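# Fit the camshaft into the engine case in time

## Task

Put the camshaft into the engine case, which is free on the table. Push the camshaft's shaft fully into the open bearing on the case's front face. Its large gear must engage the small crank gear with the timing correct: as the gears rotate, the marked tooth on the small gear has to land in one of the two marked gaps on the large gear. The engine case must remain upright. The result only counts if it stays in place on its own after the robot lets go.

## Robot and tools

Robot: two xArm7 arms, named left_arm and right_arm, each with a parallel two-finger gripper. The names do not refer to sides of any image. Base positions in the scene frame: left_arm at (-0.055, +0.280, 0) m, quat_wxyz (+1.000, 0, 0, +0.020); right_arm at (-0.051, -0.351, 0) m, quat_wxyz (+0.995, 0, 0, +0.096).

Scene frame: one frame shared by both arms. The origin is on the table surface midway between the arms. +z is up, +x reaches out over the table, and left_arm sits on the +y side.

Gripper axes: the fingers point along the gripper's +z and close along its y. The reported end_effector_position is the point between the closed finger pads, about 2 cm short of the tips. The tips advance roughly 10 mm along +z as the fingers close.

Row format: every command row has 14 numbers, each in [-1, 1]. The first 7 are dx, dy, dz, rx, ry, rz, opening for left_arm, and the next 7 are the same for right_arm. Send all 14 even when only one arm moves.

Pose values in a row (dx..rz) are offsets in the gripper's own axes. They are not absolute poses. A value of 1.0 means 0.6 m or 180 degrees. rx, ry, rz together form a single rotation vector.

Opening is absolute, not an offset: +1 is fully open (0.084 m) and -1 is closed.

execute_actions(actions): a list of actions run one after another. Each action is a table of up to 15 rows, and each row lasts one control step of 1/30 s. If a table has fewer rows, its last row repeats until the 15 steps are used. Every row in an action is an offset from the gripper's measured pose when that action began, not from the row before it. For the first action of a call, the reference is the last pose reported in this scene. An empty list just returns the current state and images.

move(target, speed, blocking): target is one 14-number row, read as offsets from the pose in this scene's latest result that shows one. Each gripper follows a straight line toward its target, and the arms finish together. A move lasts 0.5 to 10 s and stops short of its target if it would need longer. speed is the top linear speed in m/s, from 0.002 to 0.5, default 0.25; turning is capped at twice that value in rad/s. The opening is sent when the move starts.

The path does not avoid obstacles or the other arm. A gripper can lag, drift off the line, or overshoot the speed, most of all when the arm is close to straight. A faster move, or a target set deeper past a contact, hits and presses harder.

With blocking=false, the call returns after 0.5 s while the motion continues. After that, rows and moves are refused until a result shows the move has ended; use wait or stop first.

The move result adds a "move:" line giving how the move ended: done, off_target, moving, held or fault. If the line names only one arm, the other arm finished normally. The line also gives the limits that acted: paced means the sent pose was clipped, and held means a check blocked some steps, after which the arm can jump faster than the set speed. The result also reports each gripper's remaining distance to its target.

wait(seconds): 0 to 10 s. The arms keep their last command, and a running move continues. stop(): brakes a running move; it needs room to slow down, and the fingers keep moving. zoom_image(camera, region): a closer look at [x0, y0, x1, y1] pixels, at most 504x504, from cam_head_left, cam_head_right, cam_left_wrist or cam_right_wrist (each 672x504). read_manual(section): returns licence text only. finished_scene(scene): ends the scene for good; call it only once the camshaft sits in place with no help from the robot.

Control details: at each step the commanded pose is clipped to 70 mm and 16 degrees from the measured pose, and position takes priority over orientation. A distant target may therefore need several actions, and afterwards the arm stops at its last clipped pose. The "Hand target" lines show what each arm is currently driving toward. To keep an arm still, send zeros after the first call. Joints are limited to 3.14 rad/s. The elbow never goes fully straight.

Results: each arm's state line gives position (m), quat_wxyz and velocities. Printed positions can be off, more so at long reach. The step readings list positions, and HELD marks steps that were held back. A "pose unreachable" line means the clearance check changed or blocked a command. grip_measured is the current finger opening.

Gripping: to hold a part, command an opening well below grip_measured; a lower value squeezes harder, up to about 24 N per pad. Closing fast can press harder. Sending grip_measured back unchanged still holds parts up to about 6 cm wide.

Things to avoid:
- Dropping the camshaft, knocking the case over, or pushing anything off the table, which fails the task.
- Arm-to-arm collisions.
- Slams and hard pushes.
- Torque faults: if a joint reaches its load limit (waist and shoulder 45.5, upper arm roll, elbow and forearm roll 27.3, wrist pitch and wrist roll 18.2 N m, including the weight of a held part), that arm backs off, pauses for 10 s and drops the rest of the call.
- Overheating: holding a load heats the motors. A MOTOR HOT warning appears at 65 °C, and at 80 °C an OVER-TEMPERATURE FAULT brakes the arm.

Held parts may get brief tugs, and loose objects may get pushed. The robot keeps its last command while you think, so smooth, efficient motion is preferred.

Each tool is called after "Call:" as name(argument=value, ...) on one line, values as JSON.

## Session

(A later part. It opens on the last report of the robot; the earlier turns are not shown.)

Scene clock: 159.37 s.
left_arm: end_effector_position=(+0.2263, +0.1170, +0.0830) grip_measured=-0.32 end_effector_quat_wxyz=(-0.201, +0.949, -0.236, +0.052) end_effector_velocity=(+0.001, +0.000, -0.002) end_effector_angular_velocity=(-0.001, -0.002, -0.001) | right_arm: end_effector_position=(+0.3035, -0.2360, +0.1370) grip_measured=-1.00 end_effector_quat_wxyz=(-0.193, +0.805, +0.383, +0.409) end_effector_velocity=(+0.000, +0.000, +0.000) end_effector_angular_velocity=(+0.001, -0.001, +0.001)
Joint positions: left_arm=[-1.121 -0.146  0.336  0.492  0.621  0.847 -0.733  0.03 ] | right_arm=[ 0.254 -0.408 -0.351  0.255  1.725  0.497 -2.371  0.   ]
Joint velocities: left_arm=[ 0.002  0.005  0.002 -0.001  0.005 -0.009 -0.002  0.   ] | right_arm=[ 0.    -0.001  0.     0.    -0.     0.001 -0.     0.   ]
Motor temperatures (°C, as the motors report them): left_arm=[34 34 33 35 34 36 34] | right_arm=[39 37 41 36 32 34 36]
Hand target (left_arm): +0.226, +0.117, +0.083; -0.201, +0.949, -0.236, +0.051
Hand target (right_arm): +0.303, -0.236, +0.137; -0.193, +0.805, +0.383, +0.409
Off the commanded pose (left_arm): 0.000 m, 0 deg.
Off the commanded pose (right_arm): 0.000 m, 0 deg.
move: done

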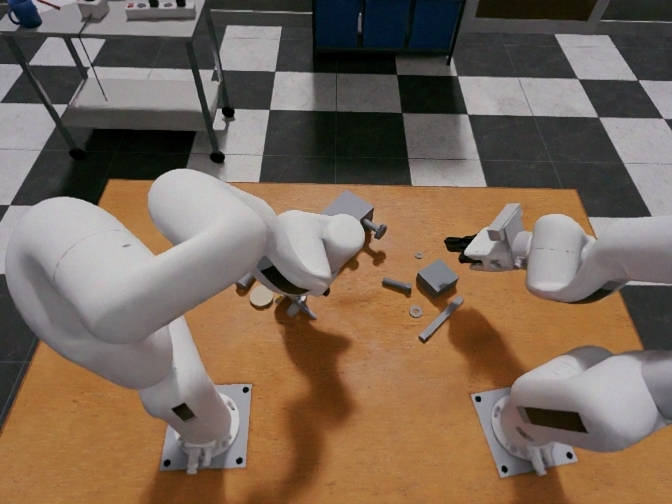

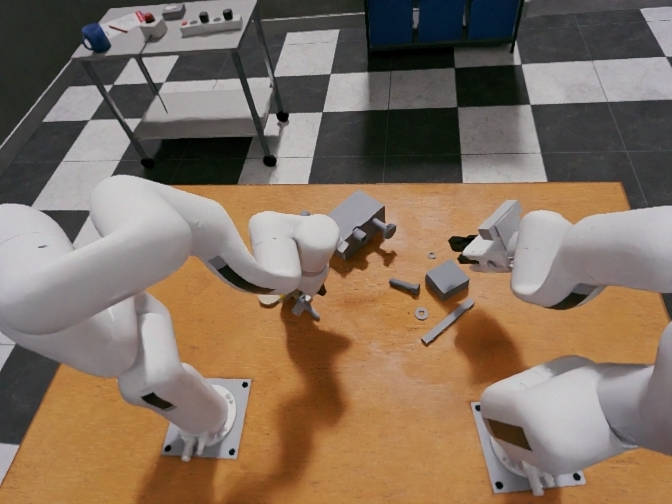

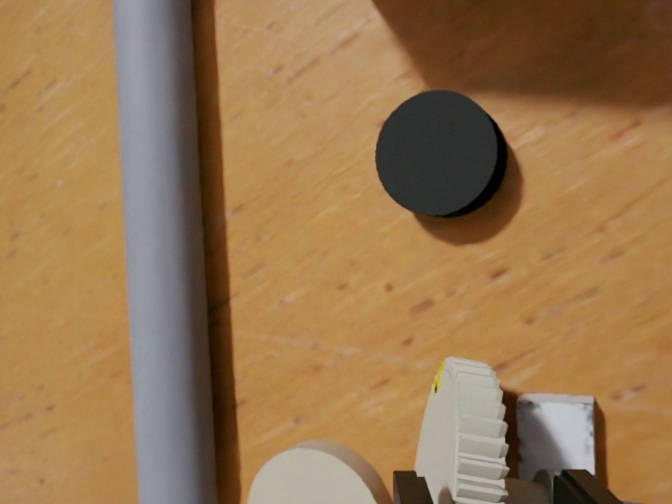

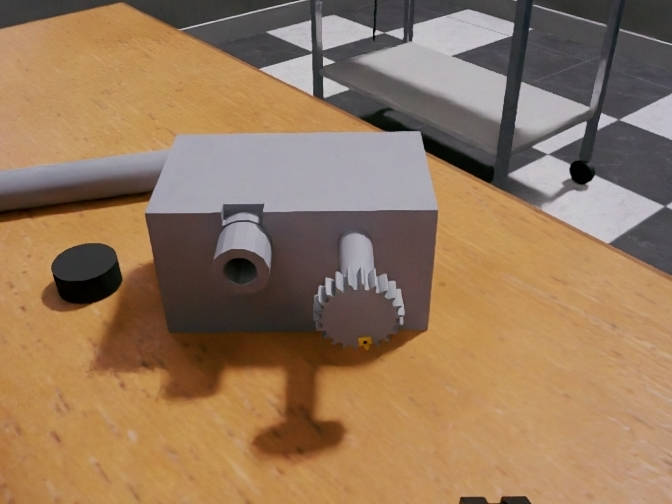

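Call:
move(target=[0.004,-0.004,0.028,0,0,0.03,-0.3, 0,0,0,0,0,0,-1], speed=0.03)

Call:
move(target=[0,0,0,0,0,0,-1, 0,0,0,0,0,0,-1])

Call:
move(target=[0,0,-0.15,-0.133,0,0,-1, 0,0,0,0,0,0,-1], speed=0.1)

Scene clock: 167.17 s.
left_arm: end_effector_position=(+0.2325, +0.1236, +0.0689) grip_measured=-0.32 end_effector_quat_wxyz=(-0.203, +0.938, -0.279, +0.042) end_effector_velocity=(+0.001, +0.001, -0.003) end_effector_angular_velocity=(+0.002, +0.008, -0.016) | right_arm: end_effector_position=(+0.3035, -0.2360, +0.1370) grip_measured=-1.00 end_effector_quat_wxyz=(-0.193, +0.805, +0.383, +0.409) end_effector_velocity=(-0.000, -0.000, -0.001) end_effector_angular_velocity=(-0.003, +0.001, -0.001)
Joint positions: left_arm=[-1.108 -0.102  0.361  0.484  0.65   0.788 -0.646  0.03 ] | right_arm=[ 0.254 -0.408 -0.351  0.255  1.725  0.497 -2.371  0.   ]
Joint velocities: left_arm=[ 0.002  0.01   0.005 -0.001  0.003 -0.013  0.019  0.   ] | right_arm=[ 0.001  0.001  0.     0.    -0.    -0.003 -0.     0.   ]
Motor temperatures (°C, as the motors report them): left_arm=[34 34 33 35 34 36 34] | right_arm=[39 37 41 36 32 34 36]
Hand target (left_arm): +0.233, +0.124, +0.069; -0.203, +0.937, -0.280, +0.042
Hand target (right_arm): +0.303, -0.236, +0.137; -0.193, +0.805, +0.383, +0.409
Off the commanded pose (left_arm): 0.000 m, 0 deg.
Off the commanded pose (right_arm): 0.000 m, 0 deg.
move: done

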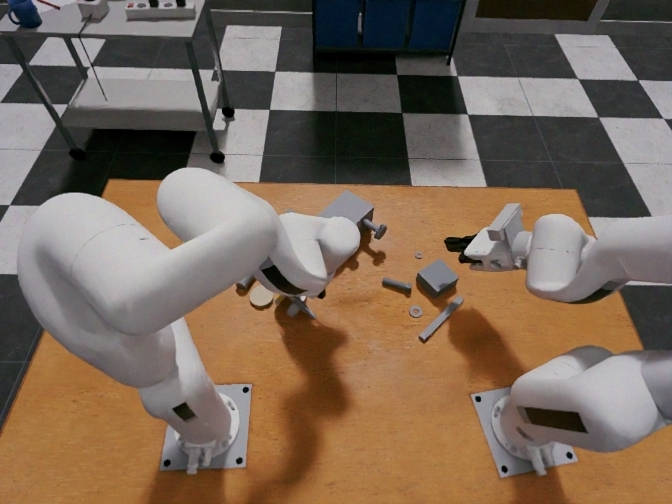

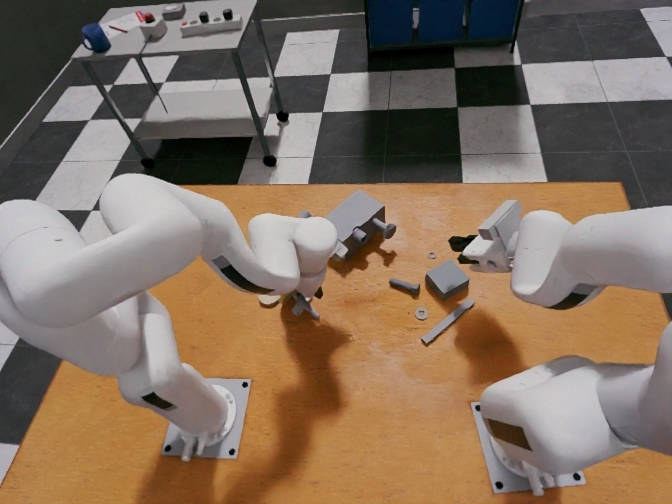

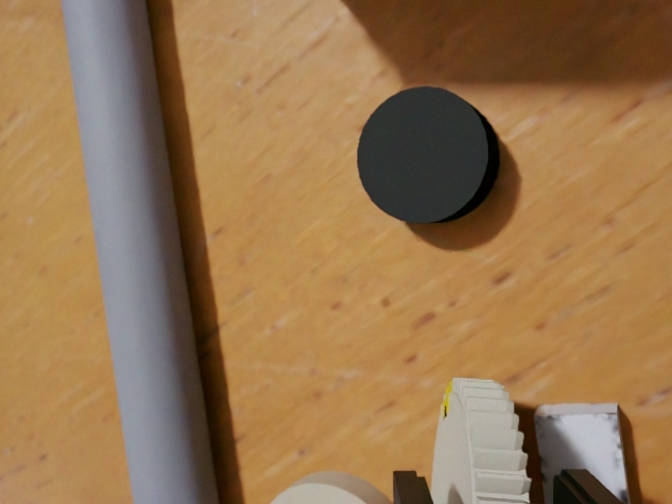

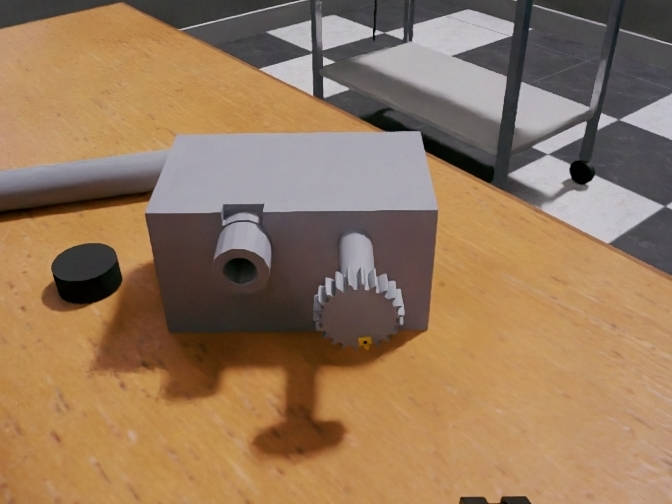

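Scene clock: 167.67 s.
left_arm: end_effector_position=(+0.2327, +0.1235, +0.0691) grip_measured=-0.73 end_effector_quat_wxyz=(-0.203, +0.938, -0.279, +0.042) end_effector_velocity=(-0.001, +0.001, -0.001) end_effector_angular_velocity=(+0.003, +0.002, +0.001) | right_arm: end_effector_position=(+0.3035, -0.2360, +0.1370) grip_measured=-1.00 end_effector_quat_wxyz=(-0.193, +0.805, +0.383, +0.409) end_effector_velocity=(+0.000, -0.000, +0.000) end_effector_angular_velocity=(-0.000, -0.000, -0.000)
Joint positions: left_arm=[-1.108 -0.102  0.361  0.484  0.65   0.788 -0.646  0.012] | right_arm=[ 0.254 -0.408 -0.351  0.255  1.725  0.497 -2.371  0.   ]
Joint velocities: left_arm=[-0.001  0.002 -0.    -0.001 -0.001  0.001 -0.001  0.   ] | right_arm=[ 0. -0.  0. -0.  0. -0.  0.  0.]
Motor temperatures (°C, as the motors report them): left_arm=[34 34 33 35 34 36 34] | right_arm=[39 37 41 36 32 34 36]
Hand target (left_arm): +0.233, +0.124, +0.069; -0.203, +0.938, -0.279, +0.042
Hand target (right_arm): +0.303, -0.236, +0.137; -0.193, +0.805, +0.383, +0.409
Off the commanded pose (left_arm): 0.000 m, 0 deg.
Off the commanded pose (right_arm): 0.000 m, 0 deg.
move: done

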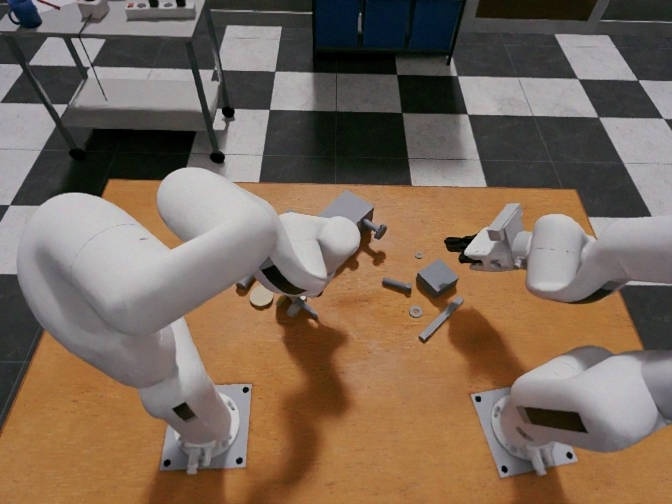

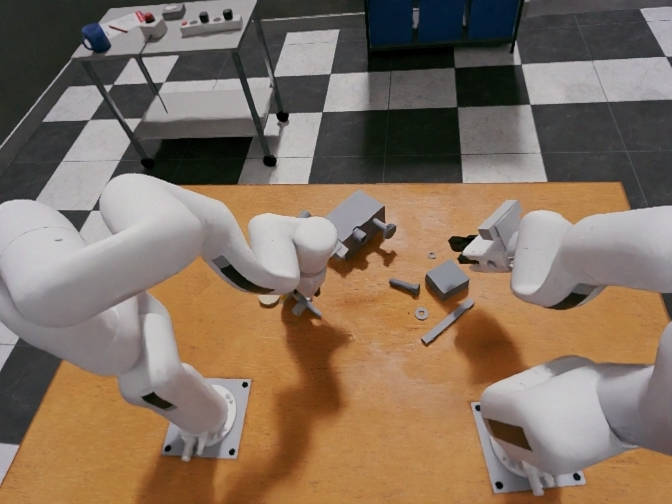

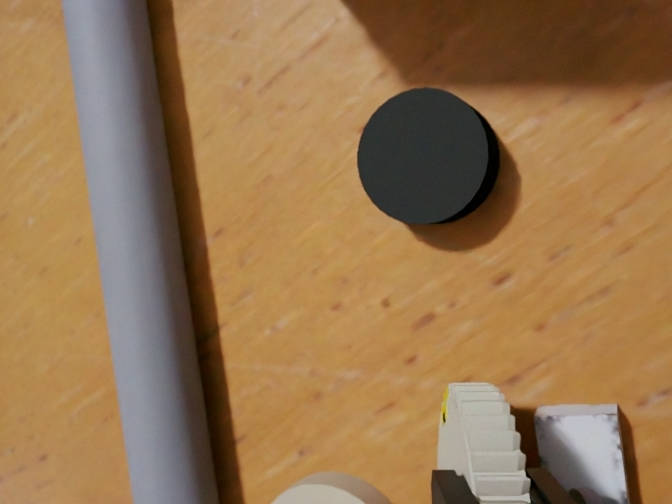

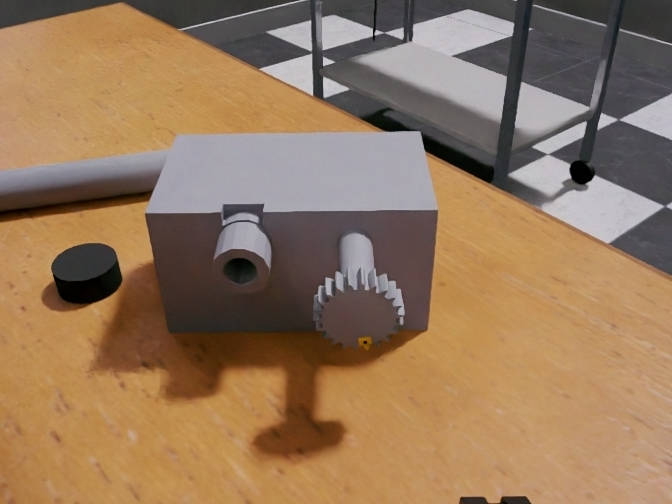

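Scene clock: 170.17 s.
left_arm: end_effector_position=(+0.2150, +0.0913, +0.1506) grip_measured=-0.73 end_effector_quat_wxyz=(-0.004, +0.959, -0.282, -0.017) end_effector_velocity=(-0.001, -0.001, +0.002) end_effector_angular_velocity=(-0.010, +0.010, +0.002) | right_arm: end_effector_position=(+0.3035, -0.2360, +0.1370) grip_measured=-1.00 end_effector_quat_wxyz=(-0.193, +0.805, +0.383, +0.409) end_effector_velocity=(+0.000, +0.000, +0.000) end_effector_angular_velocity=(+0.000, -0.001, -0.000)
Joint positions: left_arm=[-1.152 -0.401  0.491  0.54   0.224  0.945 -0.221  0.012] | right_arm=[ 0.254 -0.408 -0.351  0.255  1.725  0.497 -2.371  0.   ]
Joint velocities: left_arm=[-0.003 -0.005  0.006  0.005 -0.014  0.008  0.009 -0.   ] | right_arm=[ 0.    -0.001  0.     0.     0.    -0.     0.     0.   ]
Motor temperatures (°C, as the motors report them): left_arm=[34 34 33 35 34 36 34] | right_arm=[39 37 41 36 32 34 36]
Hand target (left_arm): +0.215, +0.091, +0.151; -0.004, +0.959, -0.282, -0.017
Hand target (right_arm): +0.303, -0.236, +0.137; -0.193, +0.805, +0.383, +0.409
Off the commanded pose (left_arm): 0.001 m, 0 deg.
Off the commanded pose (right_arm): 0.000 m, 0 deg.
move: done

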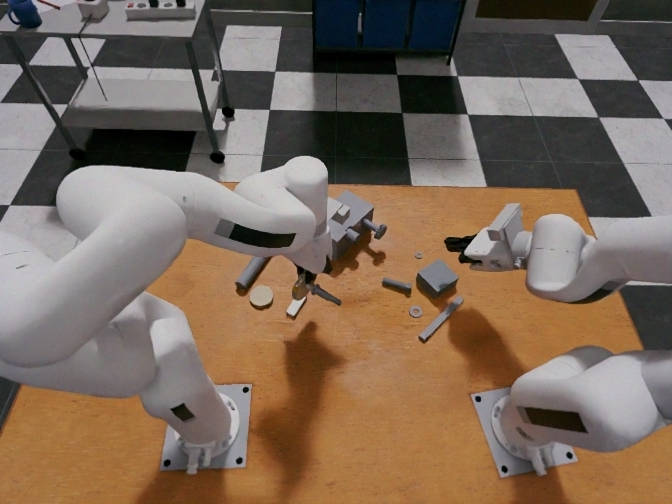

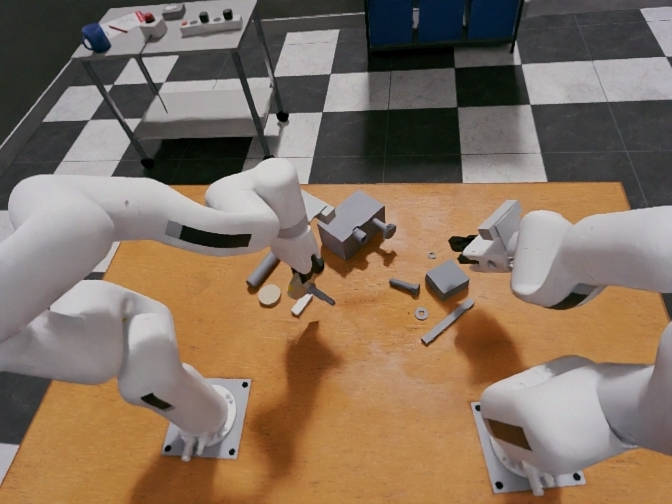

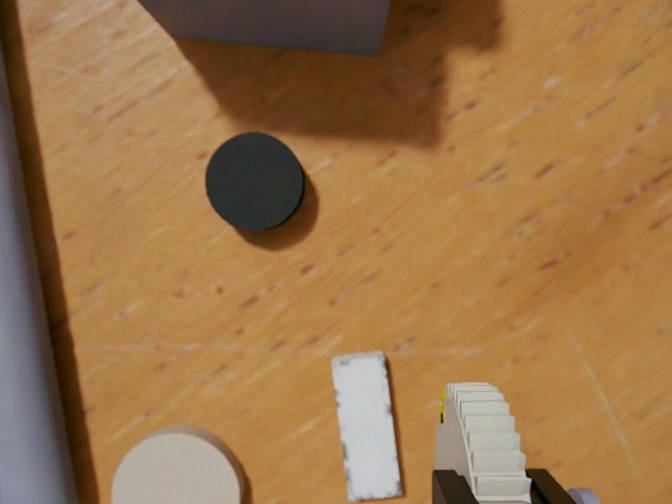

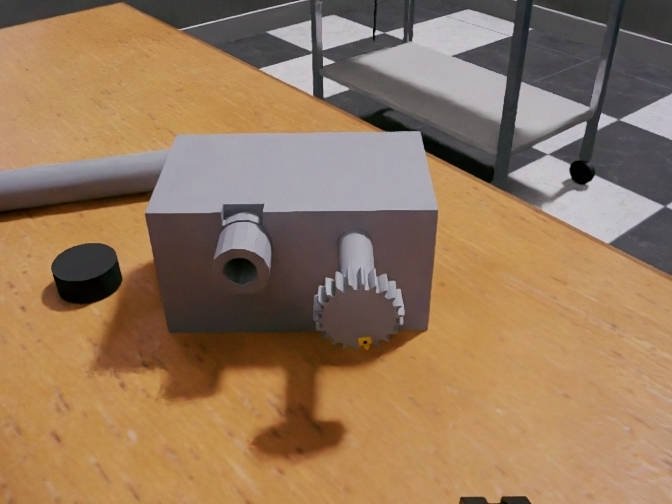

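Call:
move(target=[0.303,0.188,0.07,0,0,-0.967,-1, 0,0.05,-0.08,0,0,0,-1], speed=0.3)

Scene clock: 185.53 s.
left_arm: end_effector_position=(+0.3060, -0.1007, +0.1037) grip_measured=-0.73 end_effector_quat_wxyz=(-0.016, +0.332, +0.943, +0.004) end_effector_velocity=(-0.000, -0.001, -0.001) end_effector_angular_velocity=(+0.005, +0.001, +0.013) | right_arm: end_effector_position=(+0.3022, -0.2850, +0.1651) grip_measured=-1.00 end_effector_quat_wxyz=(-0.193, +0.805, +0.382, +0.410) end_effector_velocity=(-0.000, -0.000, -0.001) end_effector_angular_velocity=(-0.001, +0.002, -0.001)
Joint positions: left_arm=[-1.23   0.374  0.414  1.199 -0.198  0.897 -3.138  0.012] | right_arm=[ 0.099 -0.552 -0.425  0.227  1.304  0.567 -2.117  0.   ]
Joint velocities: left_arm=[-0.003  0.006  0.001  0.007  0.001  0.006 -0.017  0.   ] | right_arm=[-0.001  0.001 -0.     0.    -0.002  0.     0.001  0.   ]
Motor temperatures (°C, as the motors report them): left_arm=[34 34 33 36 34 36 34] | right_arm=[39 37 41 36 32 34 36]
Hand target (left_arm): +0.306, -0.101, +0.104; -0.016, +0.331, +0.943, +0.004
Hand target (right_arm): +0.302, -0.285, +0.165; -0.193, +0.805, +0.382, +0.410
Off the commanded pose (left_arm): 0.002 m, 0 deg.
Off the commanded pose (right_arm): 0.000 m, 0 deg.
move: done

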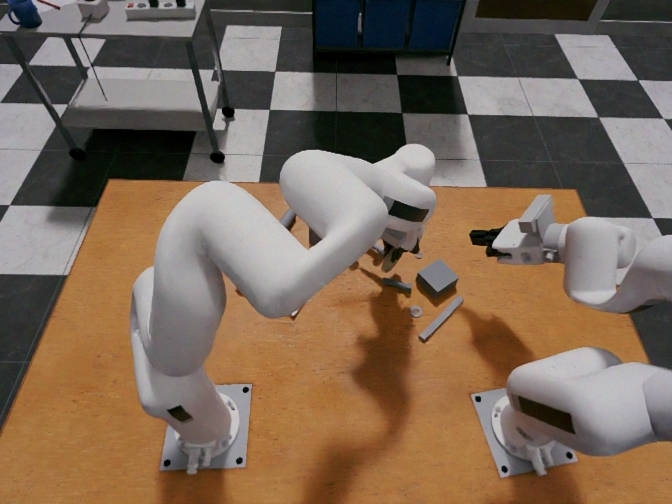

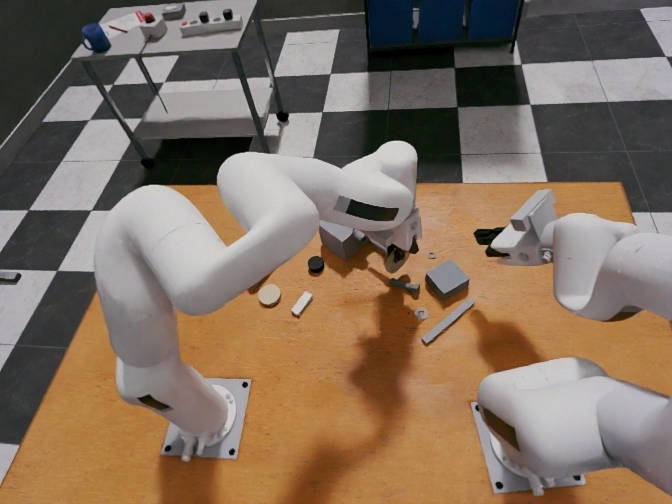

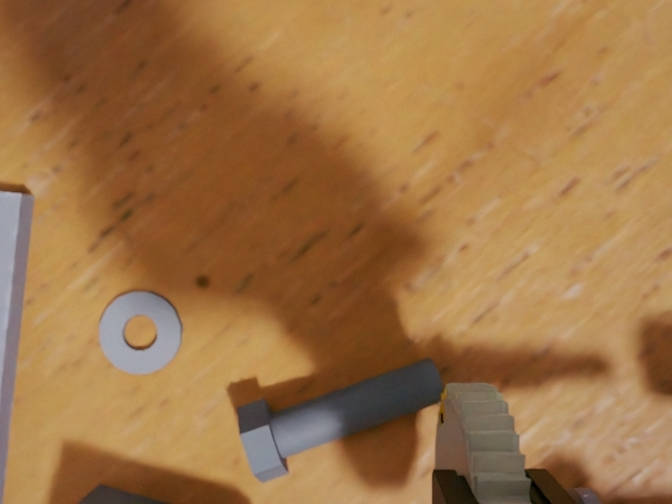

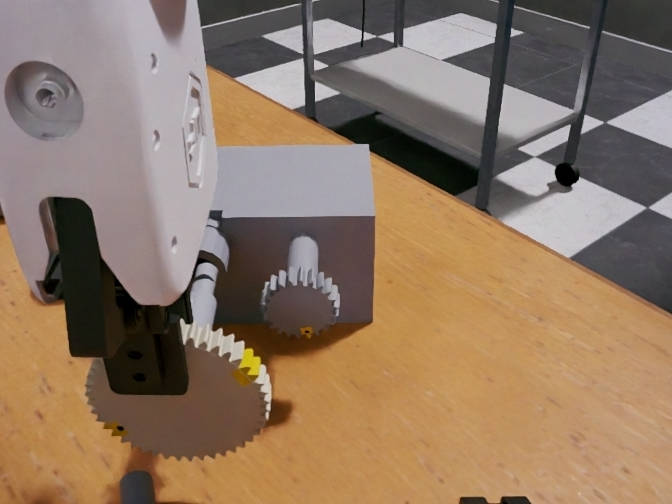

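Call:
move(target=[0.04,0,0.0167,0,-0.25,0,-1, 0,0,0,0,0,0,-1], speed=0.15)

Scene clock: 200.33 s.
left_arm: end_effector_position=(+0.2873, -0.0855, +0.0946) grip_measured=-0.73 end_effector_quat_wxyz=(+0.346, +0.308, +0.878, -0.124) end_effector_velocity=(-0.001, -0.001, -0.001) end_effector_angular_velocity=(-0.004, -0.010, -0.001) | right_arm: end_effector_position=(+0.3022, -0.2850, +0.1651) grip_measured=-1.00 end_effector_quat_wxyz=(-0.193, +0.805, +0.382, +0.410) end_effector_velocity=(-0.000, +0.000, -0.000) end_effector_angular_velocity=(-0.000, +0.001, -0.000)
Joint positions: left_arm=[-1.495  0.269  0.567  0.472 -0.097 -0.488 -3.322  0.012] | right_arm=[ 0.099 -0.552 -0.425  0.227  1.304  0.567 -2.117  0.   ]
Joint velocities: left_arm=[-0.008  0.013 -0.    -0.003 -0.008 -0.023 -0.002 -0.   ] | right_arm=[ 0.     0.001 -0.    -0.     0.    -0.     0.     0.   ]
Motor temperatures (°C, as the motors report them): left_arm=[34 35 33 36 34 36 34] | right_arm=[39 37 41 36 32 34 36]
Hand target (left_arm): +0.287, -0.086, +0.094; +0.346, +0.308, +0.877, -0.124
Hand target (right_arm): +0.302, -0.285, +0.165; -0.193, +0.805, +0.382, +0.410
Off the commanded pose (left_arm): 0.000 m, 0 deg.
Off the commanded pose (right_arm): 0.000 m, 0 deg.
move: done

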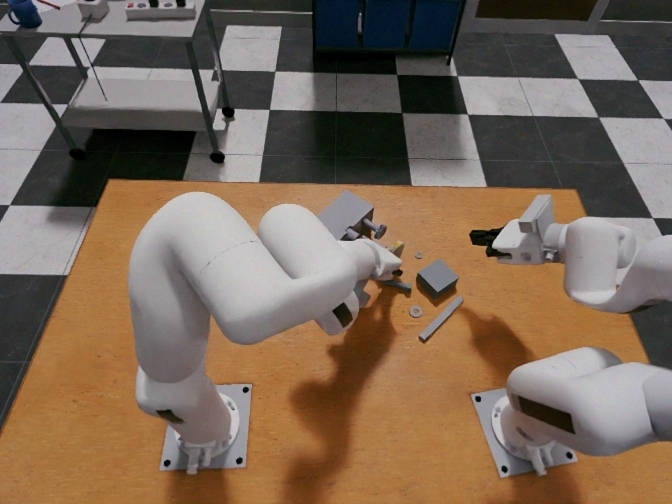

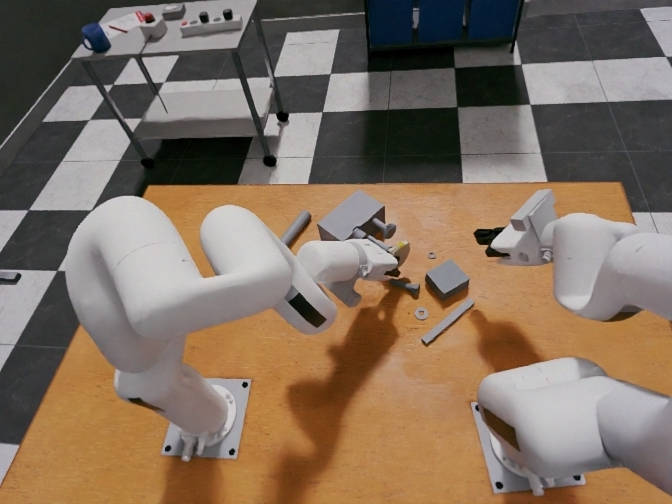

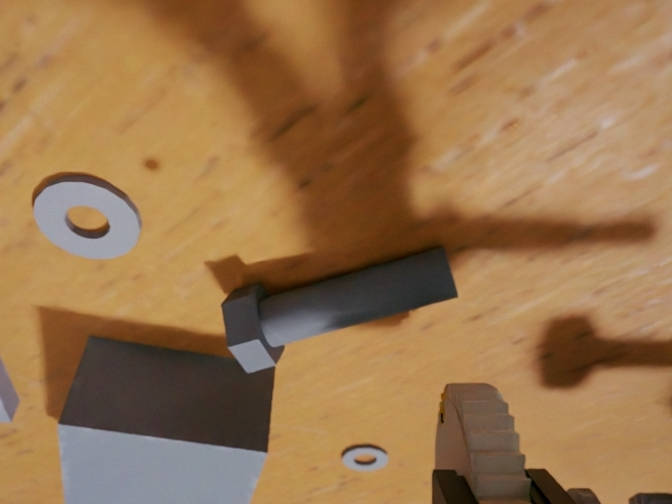

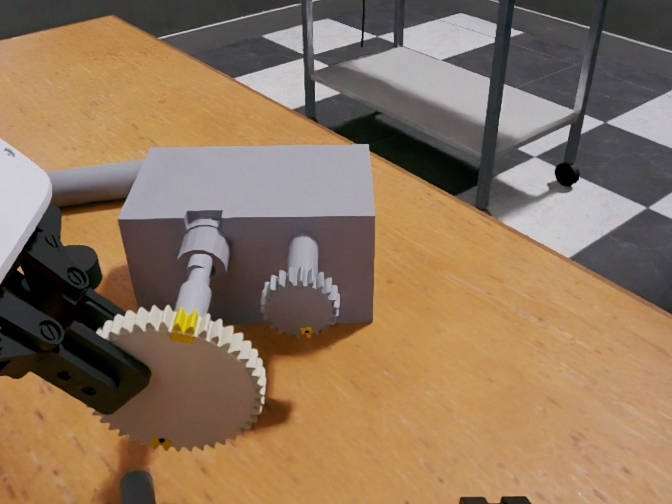

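Call:
zoom_image(camera="cam_head_right", region=[320,190,440,280])

Call:
zoom_image(camera="cam_right_wrist", region=[100,190,340,370])

Region (320, 190, 440, 280) of cam_head_right's 672x504 image, scaled by 4.200, with more detail than that image has; it fills the top 378 rows of this view, and the rest is white.

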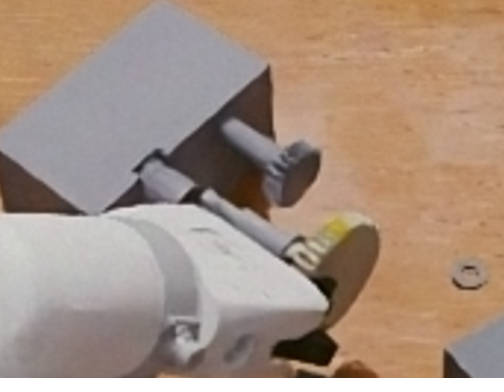

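Region (100, 190, 340, 370) of cam_right_wrist's 672x504 image, scaled by 2.100, with more detail than that image has; it fills the top 378 rows of this view, and the rest is white.

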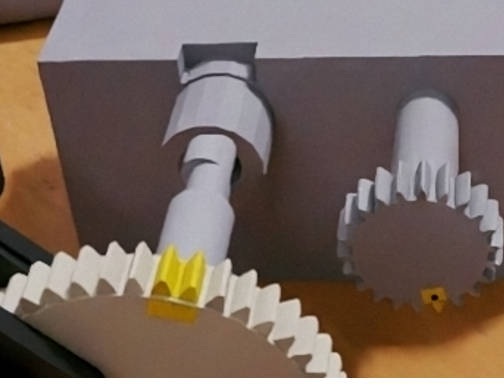

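Call:
move(target=[0.006,0,0.006,0,0,0,-1, 0,0,0,0,0,0,-1], speed=0.03)

Call:
zoom_image(camera="cam_head_right", region=[320,190,440,280])

Call:
zoom_image(camera="cam_right_wrist", region=[100,190,340,370])

Scene clock: 218.33 s.
left_arm: end_effector_position=(+0.2871, -0.0854, +0.0898) grip_measured=-0.73 end_effector_quat_wxyz=(+0.346, +0.308, +0.878, -0.123) end_effector_velocity=(+0.001, +0.001, -0.003) end_effector_angular_velocity=(-0.000, +0.001, +0.002) | right_arm: end_effector_position=(+0.3022, -0.2850, +0.1651) grip_measured=-1.00 end_effector_quat_wxyz=(-0.193, +0.805, +0.382, +0.410) end_effector_velocity=(-0.000, -0.001, -0.001) end_effector_angular_velocity=(-0.001, +0.001, -0.002)
Joint positions: left_arm=[-1.481  0.288  0.555  0.474 -0.083 -0.503 -3.339  0.012] | right_arm=[ 0.099 -0.552 -0.425  0.227  1.304  0.567 -2.117  0.   ]
Joint velocities: left_arm=[ 0.013  0.012 -0.008  0.002  0.011 -0.009 -0.013 -0.   ] | right_arm=[-0.001  0.001 -0.    -0.     0.    -0.001  0.     0.   ]
Motor temperatures (°C, as the motors report them): left_arm=[34 34 33 35 34 37 34] | right_arm=[39 37 41 36 32 34 36]
Hand target (left_arm): +0.287, -0.085, +0.090; +0.346, +0.308, +0.878, -0.124
Hand target (right_arm): +0.302, -0.285, +0.165; -0.193, +0.805, +0.382, +0.410
Off the commanded pose (left_arm): 0.000 m, 0 deg.
Off the commanded pose (right_arm): 0.000 m, 0 deg.
move: done

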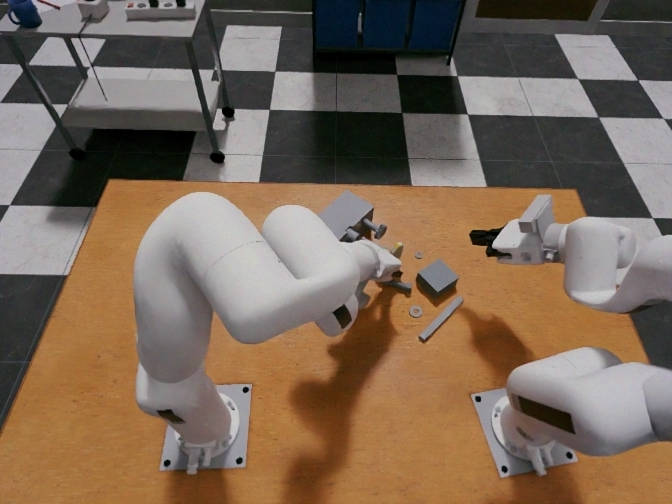

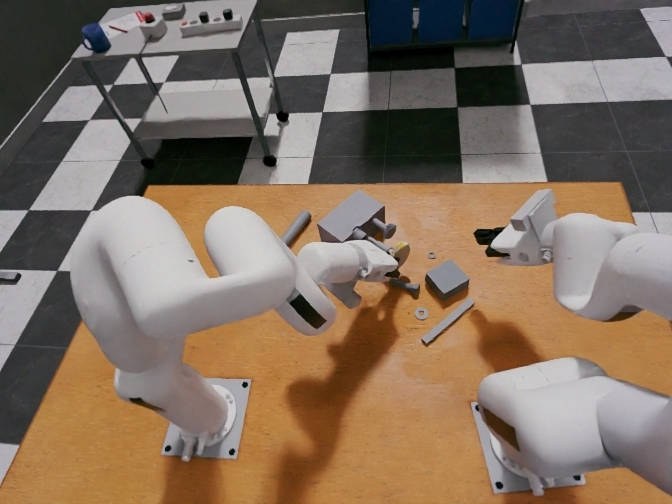

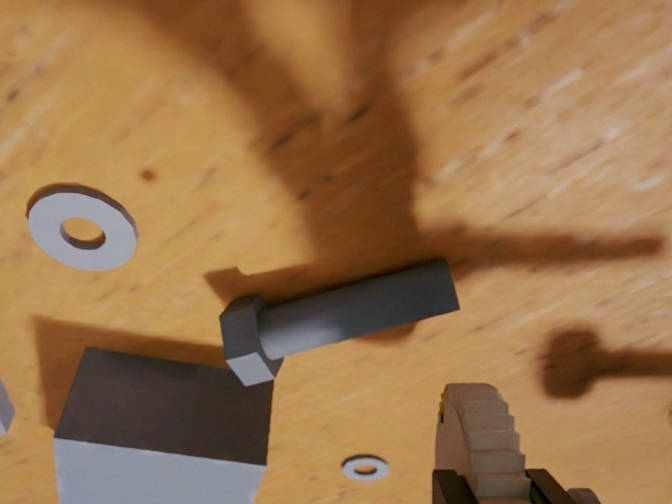

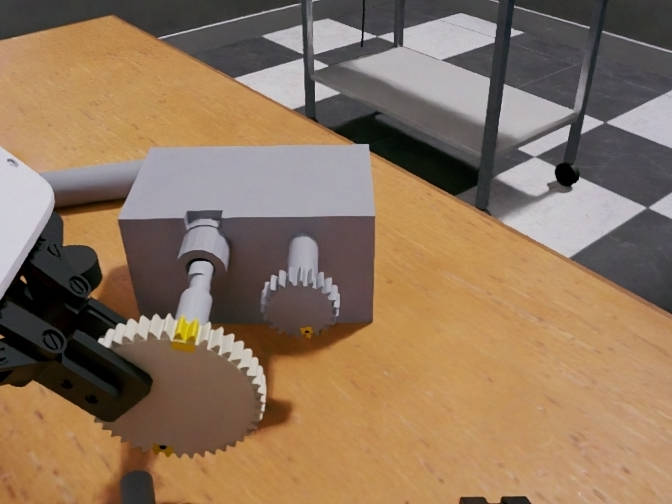

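Region (320, 190, 440, 280) of cam_head_right's 672x504 image, scaled by 4.200, with more detail than that image has; it fills the top 378 rows of this view, and the rest is white.

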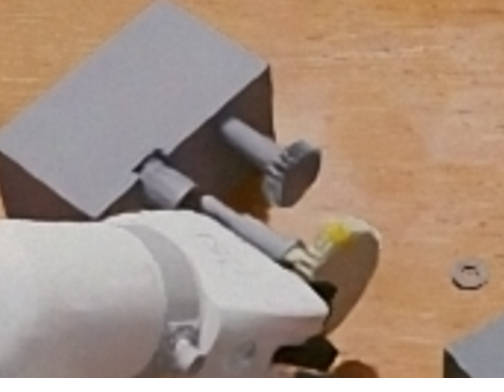

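Region (100, 190, 340, 370) of cam_right_wrist's 672x504 image, scaled by 2.100, with more detail than that image has; it fills the top 378 rows of this view, and the rest is white.

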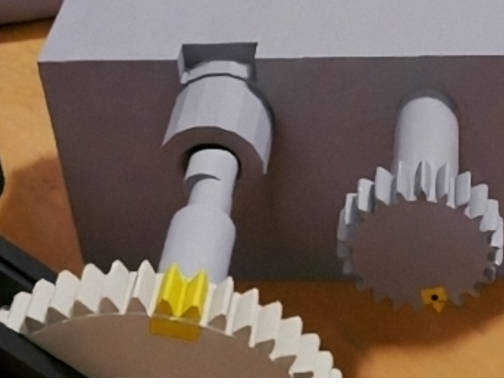

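Call:
move(target=[0.005,0.015,0.004,0,0,0,-1, 0,0,0,0,0,0,-1], speed=0.015)

Call:
zoom_image(camera="cam_head_right", region=[320,190,440,280])

Call:
zoom_image(camera="cam_right_wrist", region=[100,190,340,370])

Scene clock: 227.07 s.
left_arm: end_effector_position=(+0.2921, -0.0783, +0.0861) grip_measured=-0.73 end_effector_quat_wxyz=(+0.345, +0.308, +0.878, -0.123) end_effector_velocity=(+0.001, +0.001, -0.001) end_effector_angular_velocity=(-0.001, +0.001, -0.003) | right_arm: end_effector_position=(+0.3022, -0.2850, +0.1651) grip_measured=-1.00 end_effector_quat_wxyz=(-0.193, +0.805, +0.382, +0.410) end_effector_velocity=(-0.000, +0.001, -0.000) end_effector_angular_velocity=(+0.001, +0.001, +0.002)
Joint positions: left_arm=[-1.434  0.297  0.544  0.468 -0.032 -0.523 -3.361  0.012] | right_arm=[ 0.099 -0.552 -0.425  0.227  1.304  0.567 -2.117  0.   ]
Joint velocities: left_arm=[ 0.015  0.003 -0.006 -0.001  0.018 -0.007 -0.008 -0.   ] | right_arm=[ 0.001  0.001 -0.    -0.    -0.     0.001  0.     0.   ]
Motor temperatures (°C, as the motors report them): left_arm=[34 34 33 35 34 37 34] | right_arm=[39 37 41 36 32 34 36]
Hand target (left_arm): +0.292, -0.078, +0.086; +0.345, +0.308, +0.878, -0.124
Hand target (right_arm): +0.302, -0.285, +0.165; -0.193, +0.805, +0.382, +0.410
Off the commanded pose (left_arm): 0.000 m, 0 deg.
Off the commanded pose (right_arm): 0.000 m, 0 deg.
move: done

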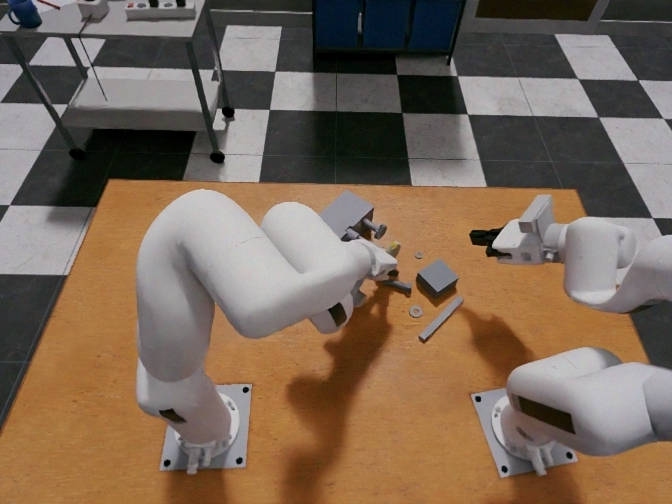

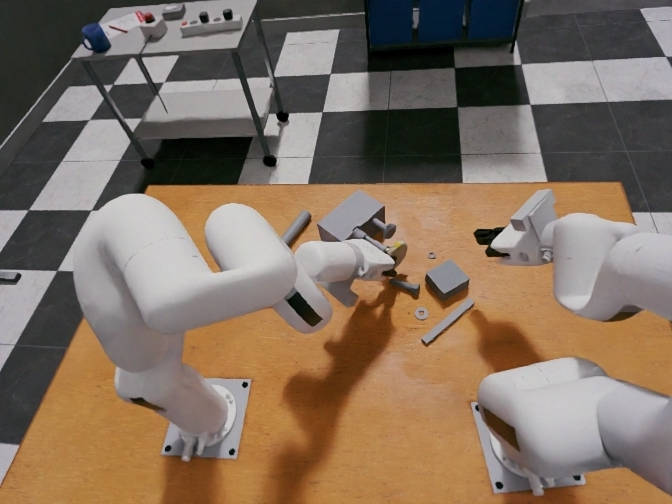

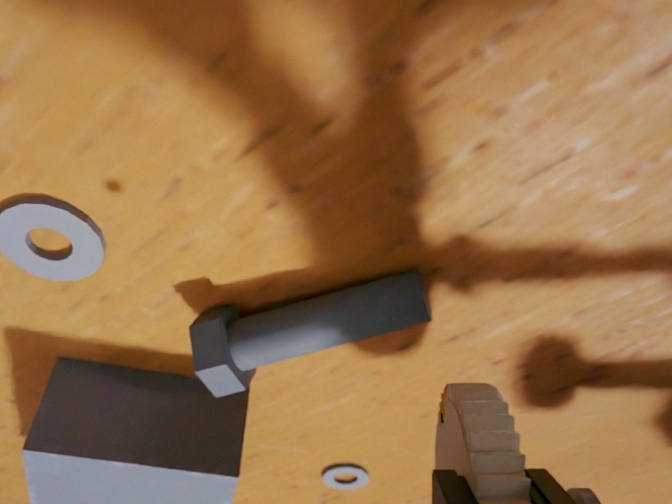

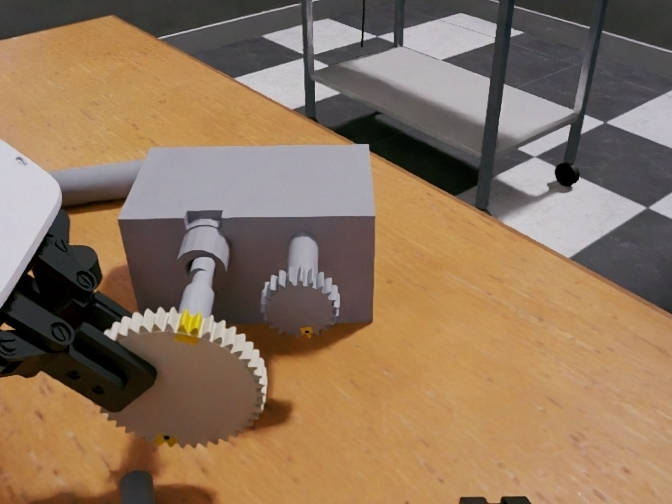

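Region (320, 190, 440, 280) of cam_head_right's 672x504 image, scaled by 4.200, with more detail than that image has; it fills the top 378 rows of this view, and the rest is white.

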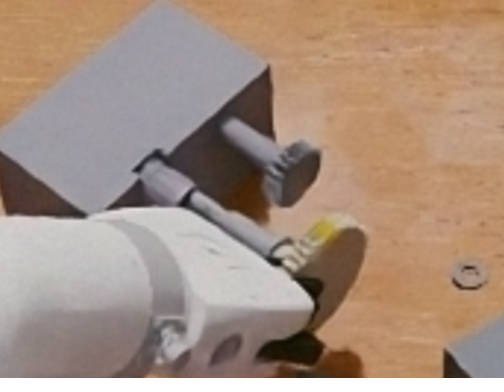

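Region (100, 190, 340, 370) of cam_right_wrist's 672x504 image, scaled by 2.100, with more detail than that image has; it fills the top 378 rows of this view, and the rest is white.

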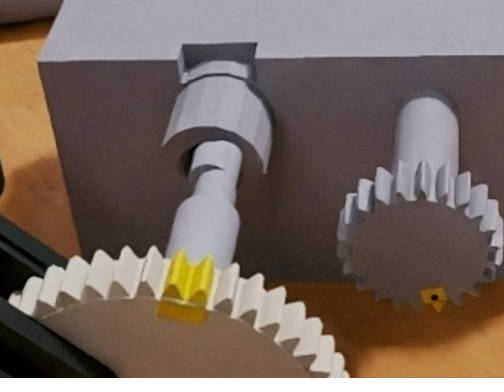

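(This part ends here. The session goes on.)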